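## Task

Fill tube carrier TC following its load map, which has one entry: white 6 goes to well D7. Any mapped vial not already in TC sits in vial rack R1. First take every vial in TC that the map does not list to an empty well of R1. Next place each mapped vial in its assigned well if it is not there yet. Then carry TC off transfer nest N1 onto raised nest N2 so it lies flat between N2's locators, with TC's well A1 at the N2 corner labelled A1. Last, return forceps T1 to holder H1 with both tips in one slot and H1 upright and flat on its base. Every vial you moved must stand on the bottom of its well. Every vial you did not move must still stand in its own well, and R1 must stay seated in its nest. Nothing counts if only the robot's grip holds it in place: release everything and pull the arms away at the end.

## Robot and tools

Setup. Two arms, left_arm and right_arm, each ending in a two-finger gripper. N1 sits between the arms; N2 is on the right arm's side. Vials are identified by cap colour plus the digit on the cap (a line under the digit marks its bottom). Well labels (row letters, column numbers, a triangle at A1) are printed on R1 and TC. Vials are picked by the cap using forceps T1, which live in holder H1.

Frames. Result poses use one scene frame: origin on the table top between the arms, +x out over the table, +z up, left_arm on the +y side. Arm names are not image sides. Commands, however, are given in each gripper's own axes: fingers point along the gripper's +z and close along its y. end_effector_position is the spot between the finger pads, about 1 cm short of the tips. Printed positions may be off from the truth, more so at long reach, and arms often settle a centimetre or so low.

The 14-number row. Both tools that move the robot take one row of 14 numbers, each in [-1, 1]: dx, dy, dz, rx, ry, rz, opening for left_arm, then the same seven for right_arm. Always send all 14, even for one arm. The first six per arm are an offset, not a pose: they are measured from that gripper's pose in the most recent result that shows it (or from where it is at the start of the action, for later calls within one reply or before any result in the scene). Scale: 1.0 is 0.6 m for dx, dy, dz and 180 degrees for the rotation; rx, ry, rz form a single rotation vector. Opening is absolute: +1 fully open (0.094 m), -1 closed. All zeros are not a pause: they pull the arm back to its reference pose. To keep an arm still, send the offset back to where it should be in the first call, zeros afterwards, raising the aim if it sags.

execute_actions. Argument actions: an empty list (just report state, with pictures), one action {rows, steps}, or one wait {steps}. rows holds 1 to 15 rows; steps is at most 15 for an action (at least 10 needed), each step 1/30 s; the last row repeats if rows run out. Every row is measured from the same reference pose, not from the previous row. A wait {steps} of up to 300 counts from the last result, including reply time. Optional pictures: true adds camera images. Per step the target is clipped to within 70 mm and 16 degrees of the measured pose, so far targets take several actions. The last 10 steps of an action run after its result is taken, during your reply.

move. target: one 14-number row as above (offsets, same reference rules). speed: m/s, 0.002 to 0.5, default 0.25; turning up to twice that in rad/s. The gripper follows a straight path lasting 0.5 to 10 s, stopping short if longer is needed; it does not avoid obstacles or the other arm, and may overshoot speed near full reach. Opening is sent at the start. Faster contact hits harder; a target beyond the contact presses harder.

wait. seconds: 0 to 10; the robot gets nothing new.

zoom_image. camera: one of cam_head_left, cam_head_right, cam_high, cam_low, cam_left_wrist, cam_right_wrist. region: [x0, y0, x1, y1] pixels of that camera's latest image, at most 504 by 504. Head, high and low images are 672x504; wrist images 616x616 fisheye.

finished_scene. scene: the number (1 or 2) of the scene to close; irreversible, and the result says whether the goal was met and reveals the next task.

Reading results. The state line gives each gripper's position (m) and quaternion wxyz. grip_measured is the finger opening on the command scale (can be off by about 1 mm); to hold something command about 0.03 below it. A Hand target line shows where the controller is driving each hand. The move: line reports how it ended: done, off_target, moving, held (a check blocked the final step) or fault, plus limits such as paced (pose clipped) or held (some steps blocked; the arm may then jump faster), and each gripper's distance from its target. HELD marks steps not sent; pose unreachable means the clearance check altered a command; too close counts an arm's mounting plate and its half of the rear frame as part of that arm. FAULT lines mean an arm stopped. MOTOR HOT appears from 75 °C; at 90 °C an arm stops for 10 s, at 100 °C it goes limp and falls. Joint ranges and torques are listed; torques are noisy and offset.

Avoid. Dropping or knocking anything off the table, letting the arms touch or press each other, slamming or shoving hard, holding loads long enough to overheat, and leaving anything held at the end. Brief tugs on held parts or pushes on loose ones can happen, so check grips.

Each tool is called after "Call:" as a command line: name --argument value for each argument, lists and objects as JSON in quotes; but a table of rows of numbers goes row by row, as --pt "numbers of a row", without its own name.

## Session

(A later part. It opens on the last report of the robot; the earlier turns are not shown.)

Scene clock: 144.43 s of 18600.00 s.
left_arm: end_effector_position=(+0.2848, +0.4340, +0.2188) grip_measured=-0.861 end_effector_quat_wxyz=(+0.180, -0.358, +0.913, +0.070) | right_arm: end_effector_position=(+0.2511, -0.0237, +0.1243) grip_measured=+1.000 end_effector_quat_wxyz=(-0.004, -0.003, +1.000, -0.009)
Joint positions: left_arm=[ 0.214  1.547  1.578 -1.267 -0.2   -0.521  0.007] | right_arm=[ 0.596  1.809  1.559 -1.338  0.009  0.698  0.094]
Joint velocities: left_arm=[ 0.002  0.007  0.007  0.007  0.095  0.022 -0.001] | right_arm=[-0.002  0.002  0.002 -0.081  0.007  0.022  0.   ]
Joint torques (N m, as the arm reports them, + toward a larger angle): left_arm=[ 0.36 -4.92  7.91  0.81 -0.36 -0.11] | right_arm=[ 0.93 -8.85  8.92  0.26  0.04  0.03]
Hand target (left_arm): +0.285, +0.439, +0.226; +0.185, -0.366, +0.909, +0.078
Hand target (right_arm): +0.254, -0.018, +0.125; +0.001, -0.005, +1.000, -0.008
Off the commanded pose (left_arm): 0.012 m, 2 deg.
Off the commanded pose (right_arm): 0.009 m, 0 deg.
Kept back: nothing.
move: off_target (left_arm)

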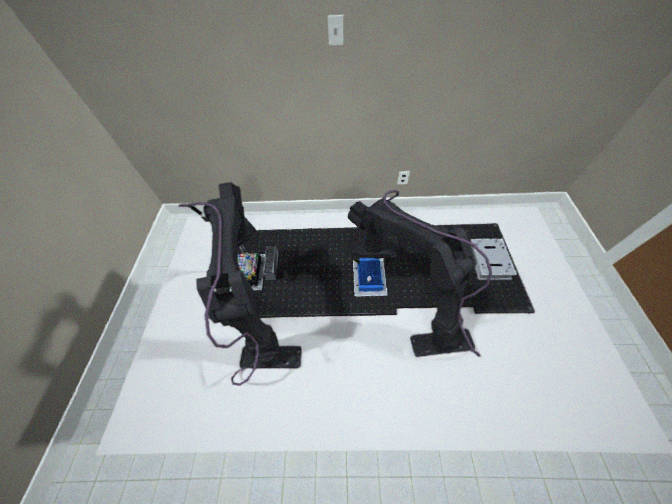

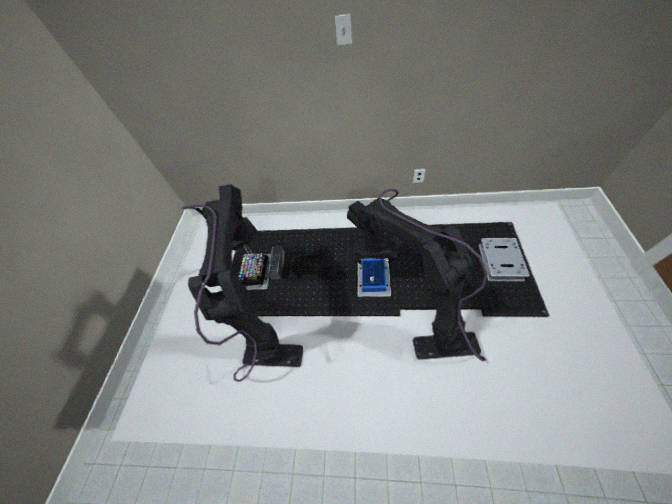

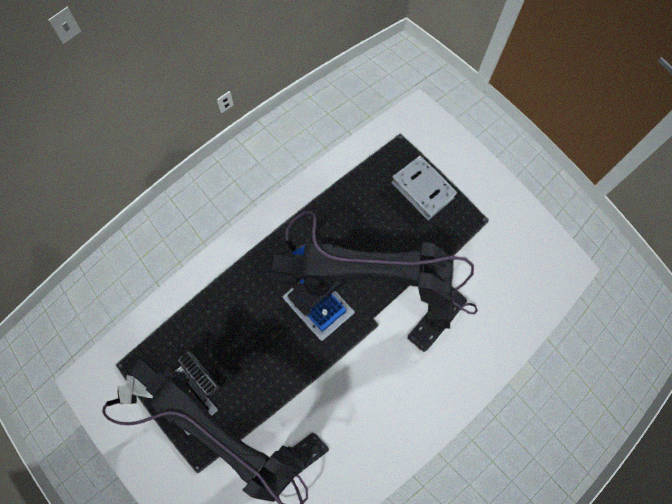

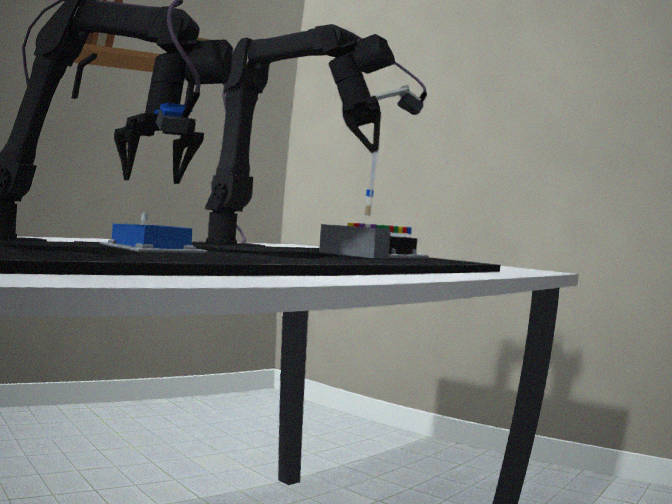

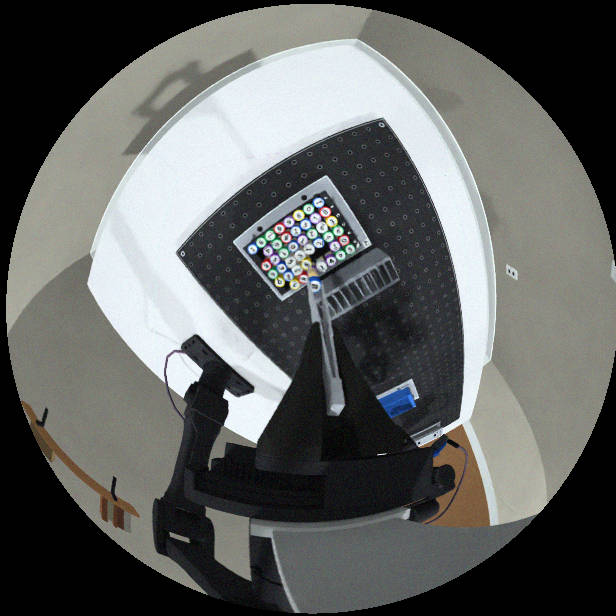

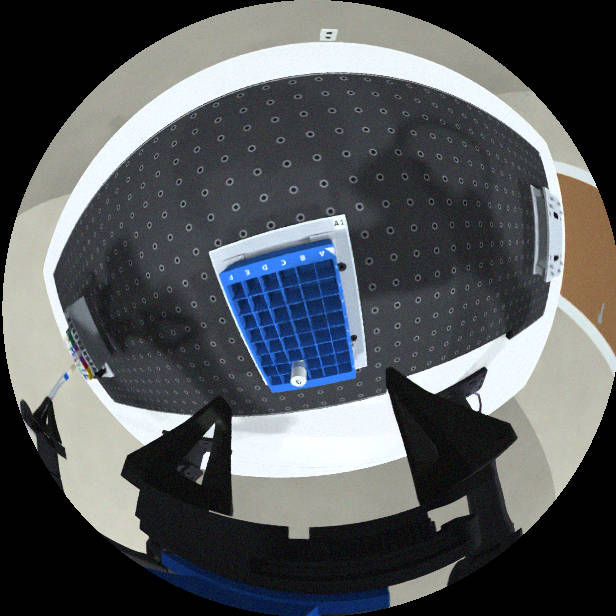

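Call:
execute_actions --actions '[{"rows":[[-0.0052,-0.0020,0.0043,0.0020,-0.0044,-0.0019,-0.87,-0.0001,0.004,0.0045,0,0,0,1],[-0.0058,-0.0009,0.0061,0.0018,-0.0046,-0.0028,-0.87,-0.0002,0.008,0.0105,0,0,0,1],[-0.0064,0.0003,0.0078,0.0015,-0.0048,-0.0037,-0.87,-0.0004,0.011,0.018,0,0,0,1],[-0.0069,0.0013,0.0095,0.0013,-0.0050,-0.0047,-0.87,-0.0006,0.014,0.026,0,0,0,1],[-0.0069,0.0010,0.0110,0.0014,-0.0052,-0.0047,-0.87,-0.0008,0.016,0.0345,0,0,0,1],[-0.0069,0.0007,0.0125,0.0015,-0.0054,-0.0048,-0.87,-0.001,0.0167,0.043,0,0,0,1],[-0.0068,0.0004,0.0140,0.0016,-0.0056,-0.0048,-0.87,-0.0012,0.0167,0.051,0,0,0,1],[-0.0068,0.0001,0.0154,0.0017,-0.0058,-0.0049,-0.87,-0.0013,0.0167,0.0585,0,0,0,1],[-0.0068,-0.0003,0.0169,0.0018,-0.0060,-0.0049,-0.87,-0.0015,0.0167,0.065,0,0,0,1],[-0.0068,-0.0006,0.0184,0.0019,-0.0062,-0.0050,-0.87,-0.0016,0.0167,0.0705,0,0,0,1],[-0.0067,-0.0009,0.0199,0.0020,-0.0064,-0.0050,-0.87,-0.0017,0.0167,0.0735,0,0,0,1],[-0.0067,-0.0012,0.0213,0.0021,-0.0066,-0.0050,-0.87,-0.0017,0.0167,0.075,0,0,0,1]],"steps":14}]'

Call:
execute_actions --actions '[{"steps":24}]' --pictures true

Call:
zoom_image --camera "cam_left_wrist" --region '[280, 235, 345, 300]'

Scene clock: 149.23 s of 18600.00 s.
left_arm: end_effector_position=(+0.2857, +0.4342, +0.2187) grip_measured=-0.861 end_effector_quat_wxyz=(+0.182, -0.359, +0.913, +0.069) | right_arm: end_effector_position=(+0.2529, -0.0217, +0.1237) grip_measured=+1.000 end_effector_quat_wxyz=(+0.000, -0.002, +1.000, -0.006)
Joint positions: left_arm=[ 0.214  1.547  1.577 -1.262 -0.2   -0.524  0.007] | right_arm=[ 0.597  1.809  1.556 -1.325  0.009  0.703  0.094]
Joint velocities: left_arm=[ 0.007 -0.007 -0.076  0.154 -0.007 -0.007 -0.   ] | right_arm=[ 0.017 -0.002 -0.1    0.242  0.051 -0.022  0.   ]
Joint torques (N m, as the arm reports them, + toward a larger angle): left_arm=[ 0.89 -5.4   4.28  1.12 -0.12 -0.02] | right_arm=[ 1.54 -8.33  5.51  0.29  0.01  0.05]
Steps of this call (steps 1 to 90: nothing new was sent; then 1.67 s passed at rest; steps 91 to 94: the first 4 steps of this action). Readings (end_effector_position):
91: left_arm (+0.2845, +0.4339, +0.2188) | right_arm (+0.2512, -0.0236, +0.1243)
92: left_arm (+0.2848, +0.4340, +0.2189) | right_arm (+0.2514, -0.0234, +0.1243)
94: the state above

Scene clock: 150.03 s of 18600.00 s.
left_arm: end_effector_position=(+0.2893, +0.4348, +0.2094) grip_measured=-0.861 end_effector_quat_wxyz=(+0.184, -0.360, +0.912, +0.069) | right_arm: end_effector_position=(+0.2547, -0.0159, +0.0847) grip_measured=+1.000 end_effector_quat_wxyz=(-0.000, -0.002, +1.000, -0.006)
Joint positions: left_arm=[ 0.214  1.547  1.537 -1.217 -0.2   -0.524  0.007] | right_arm=[ 0.607  1.843  1.445 -1.181  0.009  0.712  0.094]
Joint velocities: left_arm=[-0.017 -0.007 -0.002 -0.037 -0.037  0.022 -0.   ] | right_arm=[-0.012 -0.012 -0.012  0.125  0.037 -0.051  0.   ]
Joint torques (N m, as the arm reports them, + toward a larger angle): left_arm=[ 0.94 -5.5   4.79  1.17 -0.12 -0.02] | right_arm=[ 0.95 -9.82  6.39  0.34  0.    0.03]
Hand target (left_arm): +0.291, +0.439, +0.209; +0.190, -0.364, +0.909, +0.069
Hand target (right_arm): +0.252, -0.014, +0.080; -0.004, -0.003, +1.000, -0.009
Off the commanded pose (left_arm): 0.005 m, 1 deg.
Off the commanded pose (right_arm): 0.006 m, 1 deg.
Kept back: nothing.
Steps of this call (steps 1 to 10: the last 10 steps of your previous action; steps 11 to 24: nothing new was sent). Readings (end_effector_position):
1: left_arm (+0.2861, +0.4342, +0.2180) | right_arm (+0.2535, -0.0206, +0.1222)
2: left_arm (+0.2863, +0.4343, +0.2170) | right_arm (+0.2537, -0.0196, +0.1196)
4: left_arm (+0.2861, +0.4342, +0.2143) | right_arm (+0.2522, -0.0189, +0.1120)
8: left_arm (+0.2864, +0.4343, +0.2100) | right_arm (+0.2492, -0.0207, +0.0930)
24: the state above

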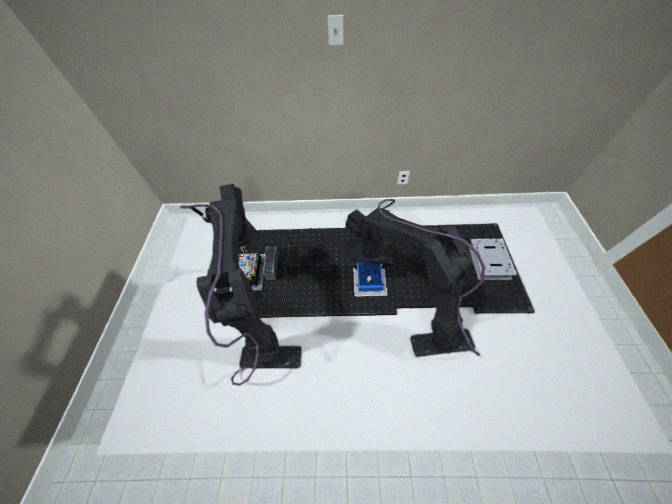

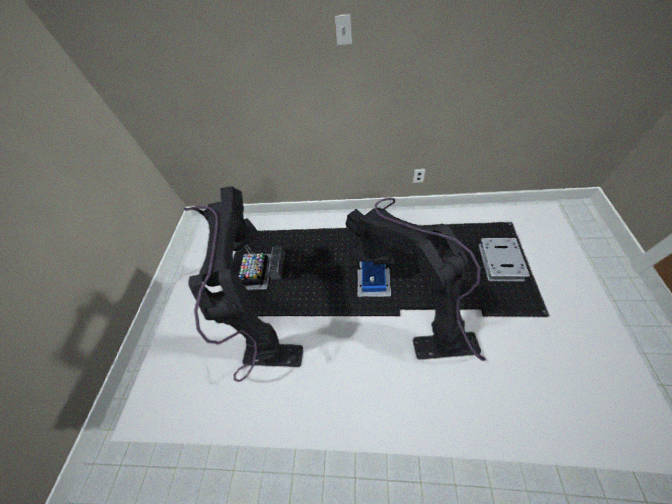

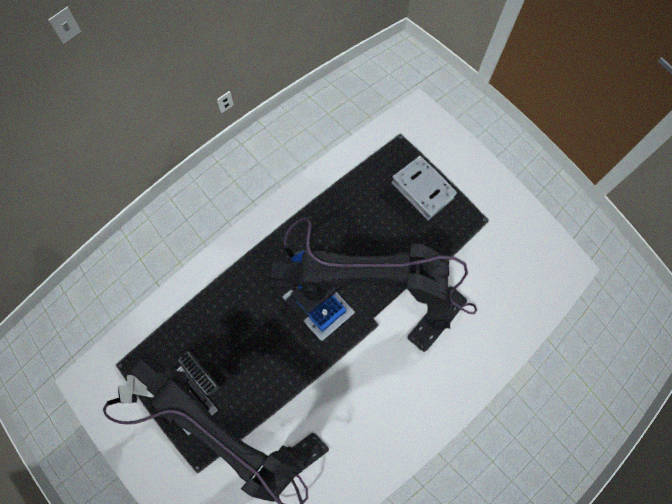

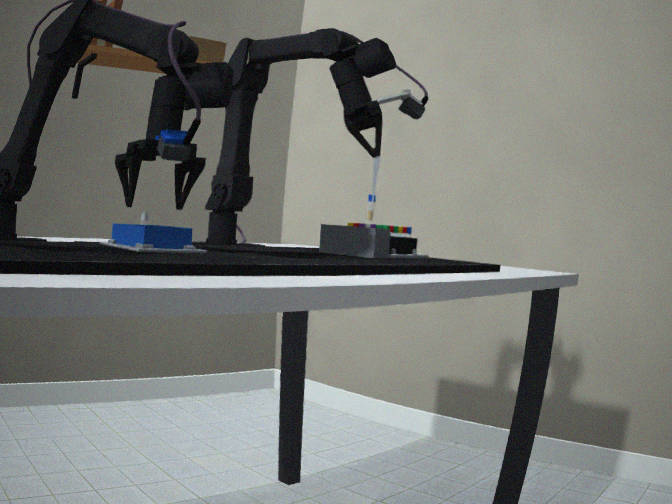

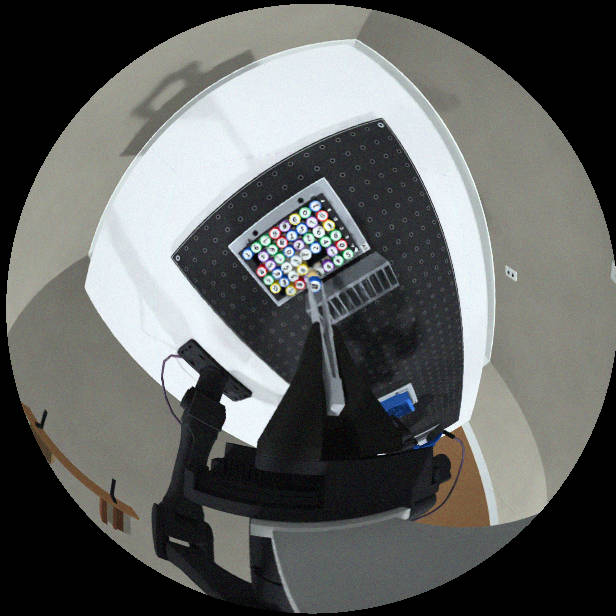

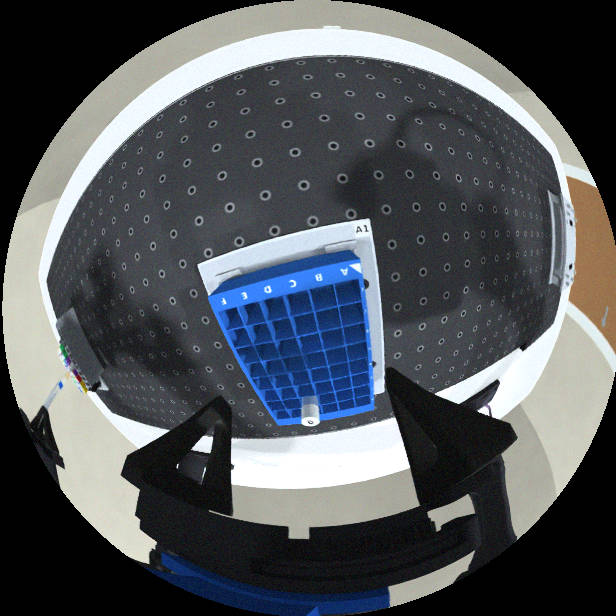

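Region (280, 235, 345, 300) of cam_left_wrist's 616x616 image, scaled by 7.754, with more detail than that image has.

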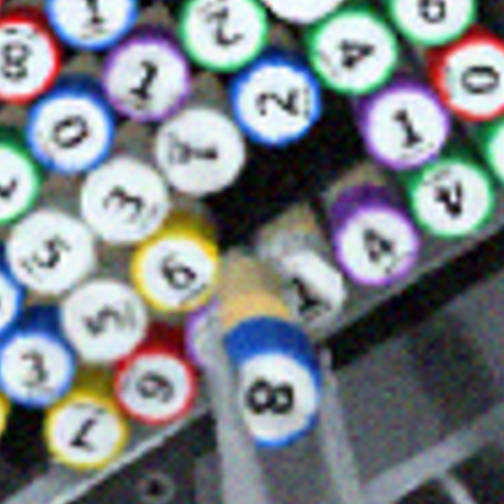

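Call:
execute_actions --actions '[{"rows":[[-0.0099,0.0001,0.0008,0.0027,-0.0064,-0.0045,-0.87,0.001,0,0.008,0,0,0,1],[-0.0113,0.0017,0.0011,0.0025,-0.0069,-0.0058,-0.87,0.001,0,0.011,0,0,0,1],[-0.0127,0.0027,0.0014,0.0024,-0.0074,-0.0068,-0.87,0.001,0,0.0145,0,0,0,1],[-0.0139,0.0038,0.0016,0.0023,-0.0080,-0.0079,-0.87,0.001,0,0.018,0,0,0,1],[-0.0146,0.0034,0.0016,0.0027,-0.0085,-0.0080,-0.87,0.001,0,0.022,0,0,0,1],[-0.0153,0.0030,0.0016,0.0030,-0.0090,-0.0081,-0.87,0.001,0,0.026,0,0,0,1],[-0.0159,0.0026,0.0016,0.0033,-0.0096,-0.0083,-0.87,0.001,0,0.030,0,0,0,1],[-0.0166,0.0022,0.0016,0.0036,-0.0101,-0.0084,-0.87,0.001,0,0.034,0,0,0,1],[-0.0172,0.0018,0.0016,0.0040,-0.0106,-0.0085,-0.87,0.001,0,0.037,0,0,0,1],[-0.0172,0.0018,0.0016,0.0040,-0.0106,-0.0085,-0.87,0.001,0,0.0395,0,0,0,1],[-0.0172,0.0018,0.0016,0.0040,-0.0106,-0.0085,-0.87,0.001,0,0.0417,0,0,0,1]],"steps":13}]'

Call:
execute_actions --actions '[{"steps":24}]' --pictures true

Call:
zoom_image --camera "cam_left_wrist" --region '[280, 235, 345, 300]'

Scene clock: 157.03 s of 18600.00 s.
left_arm: end_effector_position=(+0.2894, +0.4357, +0.2095) grip_measured=-0.861 end_effector_quat_wxyz=(+0.185, -0.361, +0.912, +0.069) | right_arm: end_effector_position=(+0.2560, -0.0147, +0.0842) grip_measured=+1.000 end_effector_quat_wxyz=(+0.003, -0.002, +1.000, -0.004)
Joint positions: left_arm=[ 0.217  1.547  1.537 -1.215 -0.2   -0.524  0.007] | right_arm=[ 0.607  1.843  1.443 -1.172  0.009  0.712  0.094]
Joint velocities: left_arm=[ 0.081 -0.007  0.012  0.022  0.037 -0.037  0.   ] | right_arm=[-0.012  0.012 -0.076  0.168 -0.037 -0.022  0.   ]
Joint torques (N m, as the arm reports them, + toward a larger angle): left_arm=[ 1.   -5.5   5.43  1.18 -0.14 -0.04] | right_arm=[  0.15 -10.21   5.54   0.28  -0.01  -0.03]
Steps of this call (steps 1 to 90: nothing new was sent; then 3.90 s passed at rest; steps 91 to 93: the first 3 steps of this action). Readings (end_effector_position):
91: left_arm (+0.2894, +0.4349, +0.2094) | right_arm (+0.2550, -0.0155, +0.0847)
92: left_arm (+0.2894, +0.4351, +0.2095) | right_arm (+0.2555, -0.0152, +0.0847)
93: the state above

Scene clock: 157.83 s of 18600.00 s.
left_arm: end_effector_position=(+0.2920, +0.4393, +0.2109) grip_measured=-0.861 end_effector_quat_wxyz=(+0.192, -0.365, +0.909, +0.068) | right_arm: end_effector_position=(+0.2568, -0.0140, +0.0690) grip_measured=+1.000 end_effector_quat_wxyz=(+0.009, -0.002, +1.000, +0.002)
Joint positions: left_arm=[ 0.226  1.547  1.537 -1.2   -0.2   -0.524  0.007] | right_arm=[ 0.607  1.843  1.381 -1.094  0.009  0.712  0.094]
Joint velocities: left_arm=[-0.022  0.007 -0.007  0.007  0.007 -0.007 -0.   ] | right_arm=[-0.007  0.002 -0.002  0.007 -0.007  0.051  0.   ]
Joint torques (N m, as the arm reports them, + toward a larger angle): left_arm=[ 0.62 -5.59  5.4   1.22 -0.12 -0.04] | right_arm=[ 0.17 -9.    6.1   0.38  0.02 -0.02]
Hand target (left_arm): +0.296, +0.442, +0.213; +0.202, -0.369, +0.905, +0.067
Hand target (right_arm): +0.254, -0.016, +0.060; -0.000, -0.002, +1.000, -0.006
Off the commanded pose (left_arm): 0.005 m, 1 deg.
Off the commanded pose (right_arm): 0.010 m, 1 deg.
Kept back: nothing.
Steps of this call (steps 1 to 10: the last 10 steps of your previous action; steps 11 to 24: nothing new was sent). Readings (end_effector_position):
1: left_arm (+0.2893, +0.4364, +0.2096) | right_arm (+0.2563, -0.0144, +0.0833)
2: left_arm (+0.2894, +0.4373, +0.2097) | right_arm (+0.2563, -0.0145, +0.0818)
4: left_arm (+0.2896, +0.4386, +0.2099) | right_arm (+0.2553, -0.0153, +0.0780)
8: left_arm (+0.2910, +0.4391, +0.2105) | right_arm (+0.2535, -0.0169, +0.0710)
24: the state above

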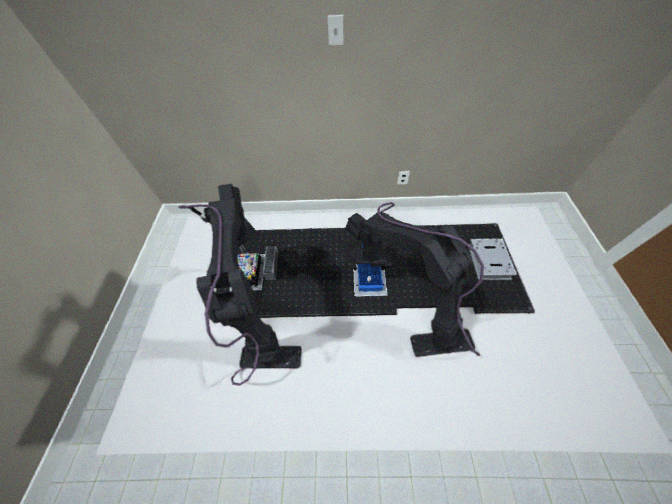

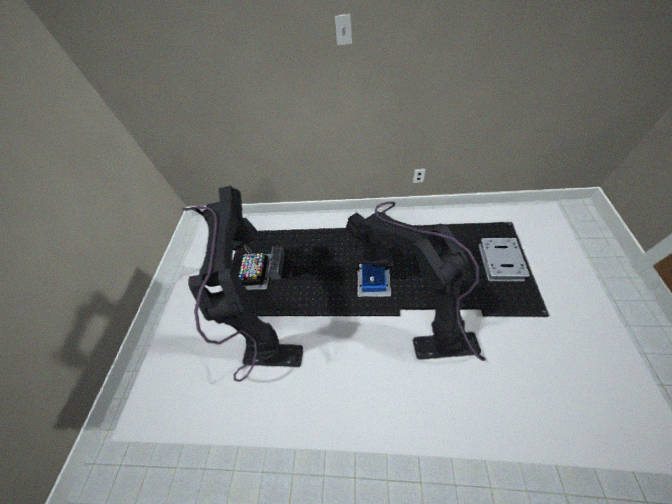

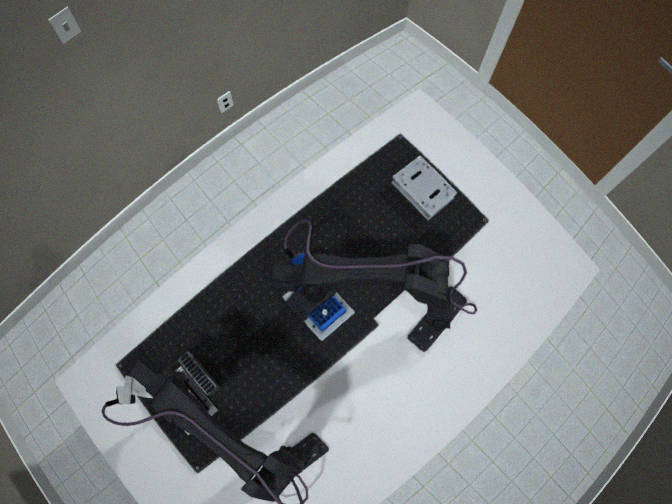

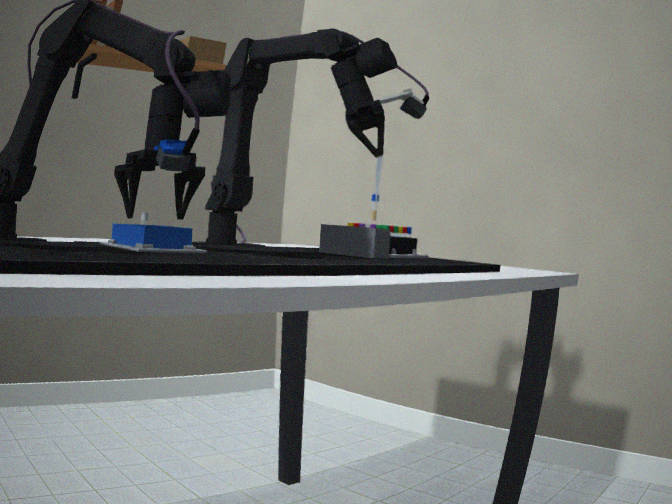

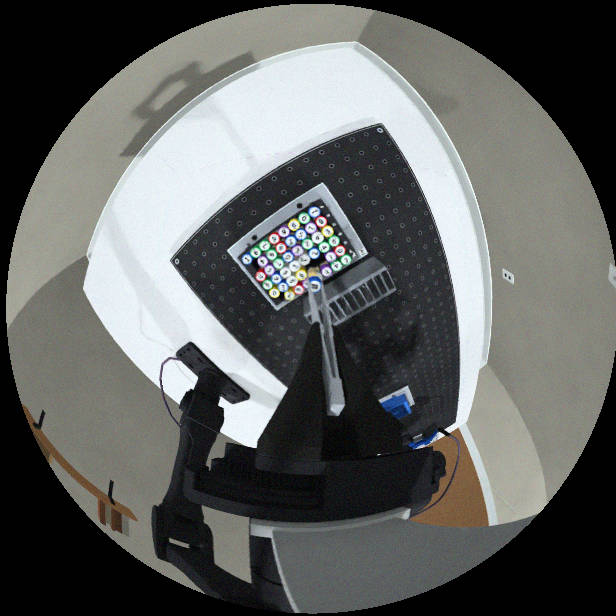

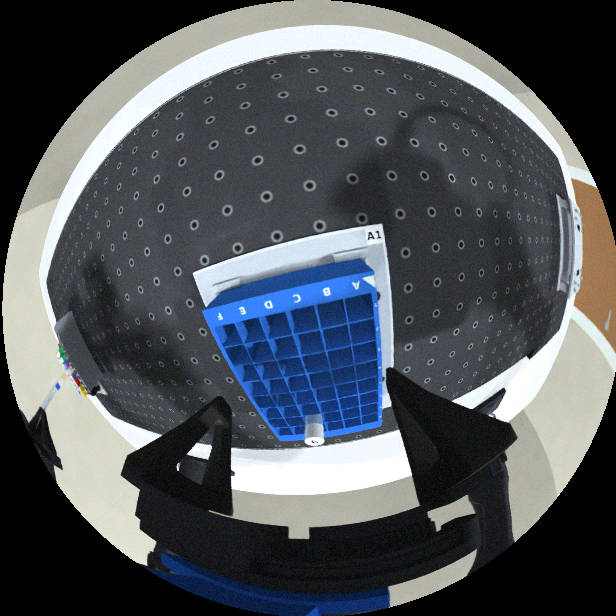

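Region (280, 235, 345, 300) of cam_left_wrist's 616x616 image, scaled by 7.754, with more detail than that image has.

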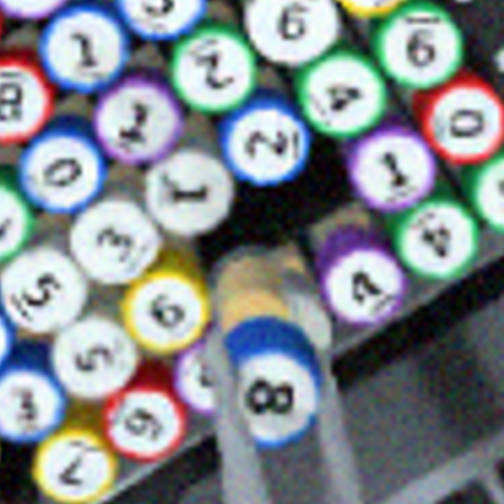

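Call:
zoom_image --camera "cam_right_wrist" --region '[180, 220, 430, 470]'

Call:
zoom_image --camera "cam_low" --region '[90, 160, 220, 260]'

Call:
zoom_image --camera "cam_head_left" --region '[340, 240, 400, 300]'

Region (180, 220, 430, 470) of cam_right_wrist's 616x616 image, scaled by 2.016, with more detail than that image has.

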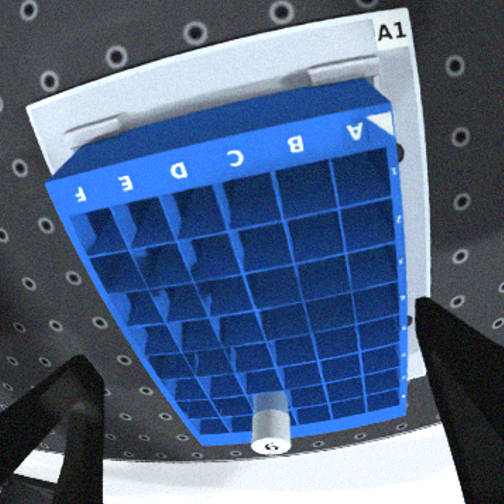

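Region (90, 160, 220, 260) of cam_low's 672x504 image, scaled by 3.877, with more detail than that image has; it fills the top 388 rows of this view, and the rest is white.

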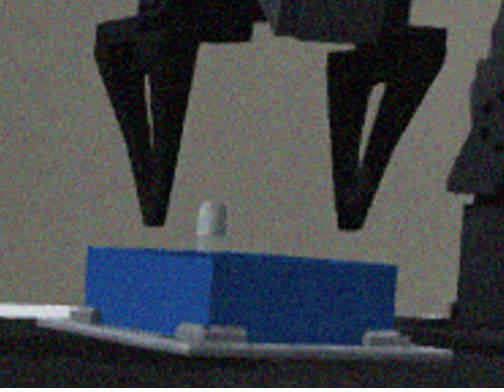

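Region (340, 240, 400, 300) of cam_head_left's 672x504 image, scaled by 8.400, with more detail than that image has.

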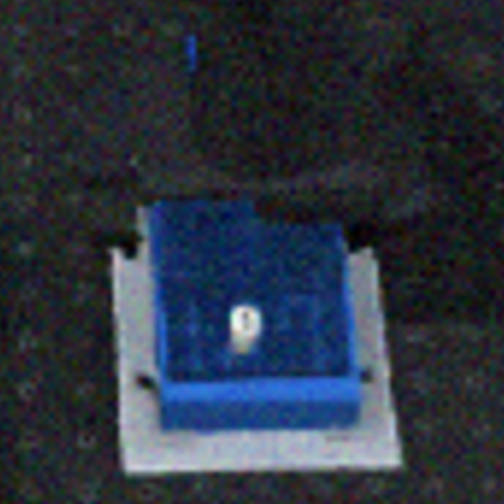

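Call:
execute_actions --actions '[{"rows":[[-0.0067,-0.0023,0.0040,0.0010,-0.0066,-0.0013,-0.87,0.0023,-0.0020,0,0.0017,0.0019,0,1],[-0.0069,-0.0013,0.0053,-0.0001,-0.0073,-0.0013,-0.87,0.0035,-0.0031,0,0.0025,0.0029,0,1],[-0.0069,-0.0008,0.0066,-0.0008,-0.0076,-0.0013,-0.87,0.0046,-0.0041,0,0.0034,0.0038,0,1],[-0.0068,-0.0005,0.0079,-0.0013,-0.0078,-0.0013,-0.87,0.0058,-0.0051,0,0.0042,0.0048,0,1],[-0.0066,-0.0003,0.0092,-0.0016,-0.0079,-0.0012,-0.87,0.0070,-0.0061,0,0.0050,0.0057,0,1],[-0.0062,-0.0003,0.0105,-0.0016,-0.0079,-0.0012,-0.87,0.0081,-0.0072,0,0.0059,0.0067,0,1],[-0.0057,-0.0004,0.0118,-0.0017,-0.0078,-0.0012,-0.87,0.0093,-0.0082,0,0.0067,0.0076,0,1],[-0.0053,-0.0005,0.0131,-0.0017,-0.0078,-0.0012,-0.87,0.0104,-0.0092,0,0.0076,0.0086,0,1],[-0.0049,-0.0006,0.0143,-0.0017,-0.0077,-0.0012,-0.87,0.0104,-0.0092,0,0.0076,0.0086,0,1],[-0.0045,-0.0006,0.0156,-0.0018,-0.0077,-0.0012,-0.87,0.0104,-0.0092,0,0.0076,0.0086,0,1],[-0.0041,-0.0007,0.0169,-0.0018,-0.0076,-0.0012,-0.87,0.0104,-0.0092,0,0.0076,0.0086,0,1],[-0.0037,-0.0008,0.0182,-0.0018,-0.0076,-0.0012,-0.87,0.0104,-0.0092,0,0.0076,0.0086,0,1],[-0.0023,-0.0003,0.0195,-0.0024,-0.0067,-0.0009,-0.87,0.0104,-0.0092,0,0.0076,0.0086,0,1],[-0.0009,0.0003,0.0208,-0.0029,-0.0058,-0.0007,-0.87,0.0104,-0.0092,0,0.0076,0.0086,0,1],[0.0006,0.0008,0.0221,-0.0034,-0.0049,-0.0005,-0.87,0.0104,-0.0092,0,0.0076,0.0086,0,1]],"steps":15}]'

Call:
execute_actions --actions '[{"steps":24}]' --pictures true

Call:
zoom_image --camera "cam_left_wrist" --region '[280, 235, 345, 300]'

Call:
zoom_image --camera "cam_head_left" --region '[340, 240, 400, 300]'

Scene clock: 164.53 s of 18600.00 s.
left_arm: end_effector_position=(+0.2939, +0.4397, +0.2111) grip_measured=-0.861 end_effector_quat_wxyz=(+0.196, -0.365, +0.908, +0.068) | right_arm: end_effector_position=(+0.2565, -0.0143, +0.0690) grip_measured=+1.000 end_effector_quat_wxyz=(+0.008, -0.002, +1.000, +0.001)
Joint positions: left_arm=[ 0.226  1.547  1.535 -1.19  -0.2   -0.524  0.007] | right_arm=[ 0.607  1.843  1.381 -1.096  0.009  0.712  0.094]
Joint velocities: left_arm=[-0.007  0.012 -0.09   0.125 -0.007  0.007  0.001] | right_arm=[-0.007 -0.007  0.002 -0.051  0.007 -0.007  0.   ]
Joint torques (N m, as the arm reports them, + toward a larger angle): left_arm=[ 0.03 -5.54  4.37  1.13 -0.34 -0.03] | right_arm=[  0.13 -10.4    7.3    0.18  -0.01  -0.04]
Steps of this call (steps 1 to 90: nothing new was sent; then 3.53 s passed at rest; steps 91 to 95: the first 5 steps of this action). Readings (end_effector_position):
91: left_arm (+0.2922, +0.4393, +0.2109) | right_arm (+0.2570, -0.0139, +0.0690)
92: left_arm (+0.2925, +0.4394, +0.2111) | right_arm (+0.2570, -0.0139, +0.0690)
94: left_arm (+0.2934, +0.4396, +0.2114) | right_arm (+0.2568, -0.0140, +0.0690)
95: the state above

Scene clock: 165.33 s of 18600.00 s.
left_arm: end_effector_position=(+0.2929, +0.4395, +0.1992) grip_measured=-0.861 end_effector_quat_wxyz=(+0.189, -0.365, +0.909, +0.069) | right_arm: end_effector_position=(+0.2526, -0.0176, +0.0690) grip_measured=+1.000 end_effector_quat_wxyz=(+0.000, -0.002, +1.000, -0.006)
Joint positions: left_arm=[ 0.226  1.547  1.492 -1.161 -0.2   -0.524  0.007] | right_arm=[ 0.607  1.843  1.381 -1.116  0.009  0.712  0.094]
Joint velocities: left_arm=[ 0.022 -0.002 -0.017 -0.051 -0.022  0.095  0.   ] | right_arm=[-0.007  0.007  0.002 -0.022  0.037  0.037  0.   ]
Joint torques (N m, as the arm reports them, + toward a larger angle): left_arm=[-0.02 -5.47  4.91  1.17 -0.33 -0.03] | right_arm=[  0.04 -10.25   7.33   0.17   0.02  -0.02]
Hand target (left_arm): +0.295, +0.443, +0.199; +0.197, -0.366, +0.906, +0.076
Hand target (right_arm): +0.251, -0.020, +0.069; -0.005, -0.002, +1.000, -0.010
Off the commanded pose (left_arm): 0.004 m, 1 deg.
Off the commanded pose (right_arm): 0.003 m, 1 deg.
Kept back: nothing.
Steps of this call (steps 1 to 10: the last 10 steps of your previous action; steps 11 to 24: nothing new was sent). Readings (end_effector_position):
1: left_arm (+0.2942, +0.4397, +0.2104) | right_arm (+0.2561, -0.0146, +0.0690)
2: left_arm (+0.2943, +0.4397, +0.2092) | right_arm (+0.2556, -0.0150, +0.0690)
4: left_arm (+0.2936, +0.4396, +0.2063) | right_arm (+0.2546, -0.0160, +0.0690)
8: left_arm (+0.2929, +0.4394, +0.2021) | right_arm (+0.2533, -0.0170, +0.0690)
24: the state above

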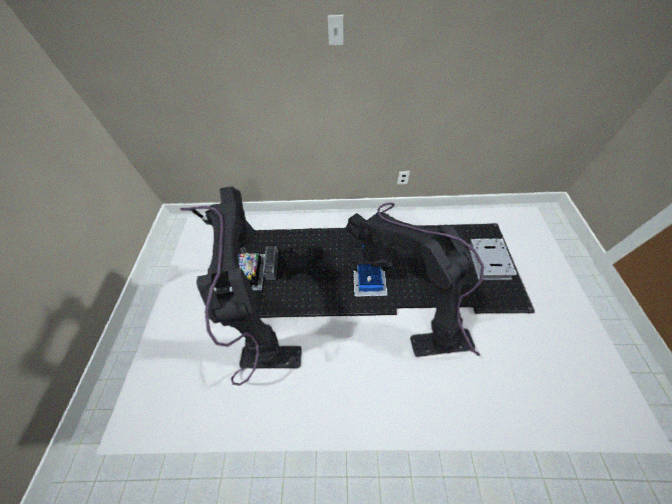

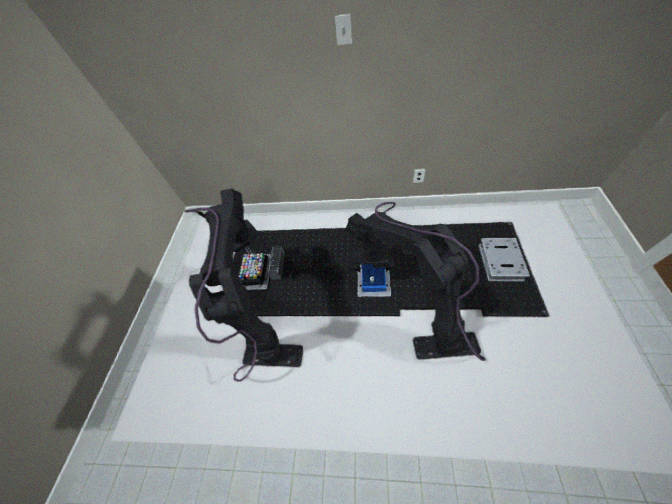

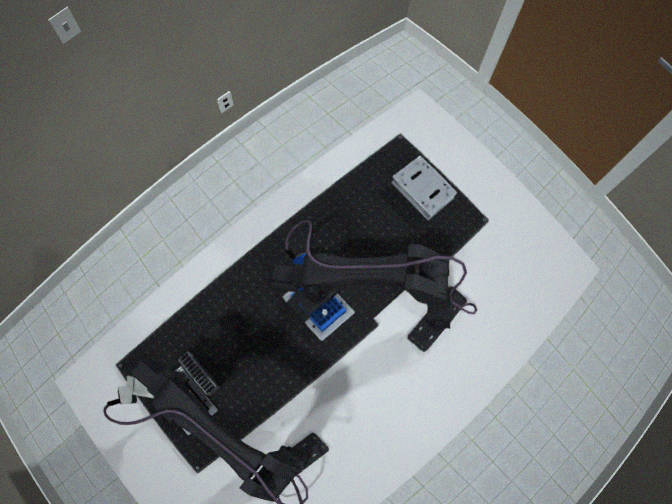

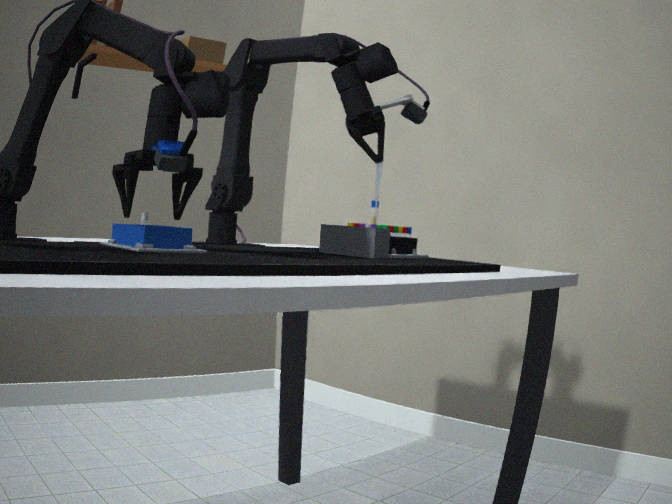

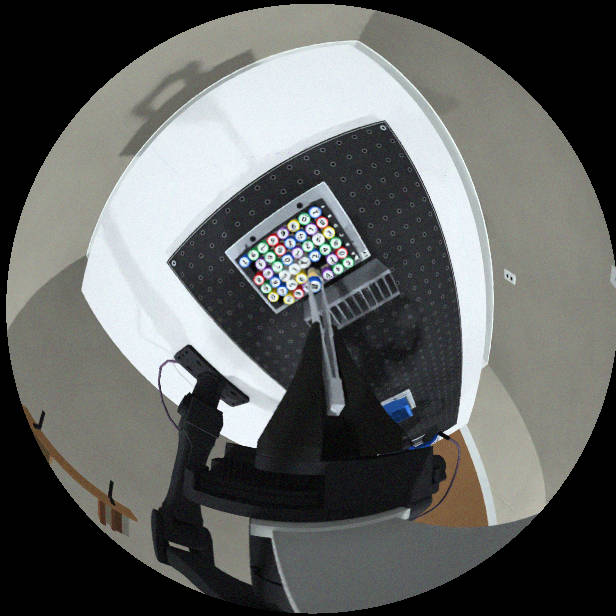

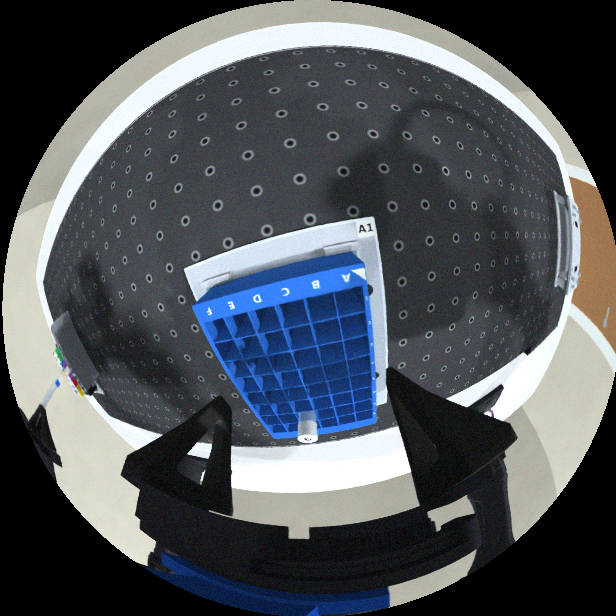

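Region (280, 235, 345, 300) of cam_left_wrist's 616x616 image, scaled by 7.754, with more detail than that image has.

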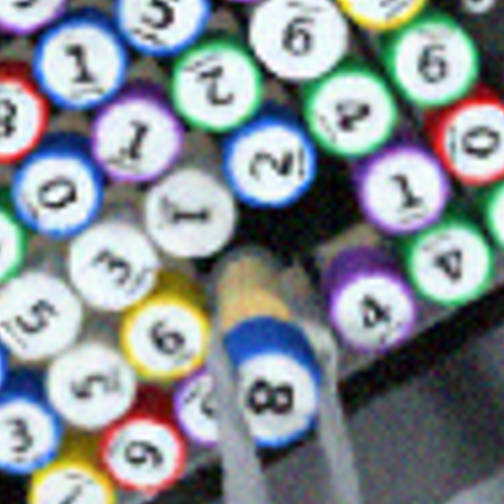

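Region (340, 240, 400, 300) of cam_head_left's 672x504 image, scaled by 8.400, with more detail than that image has.

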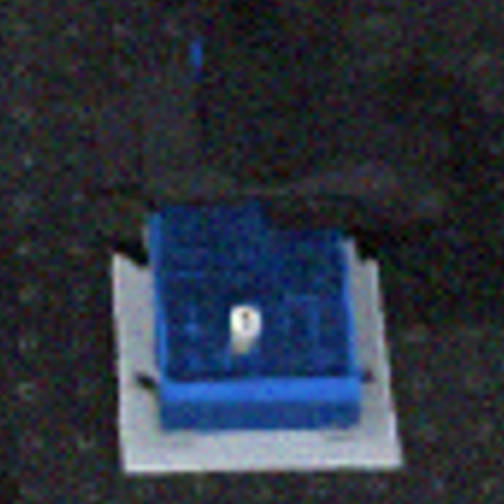

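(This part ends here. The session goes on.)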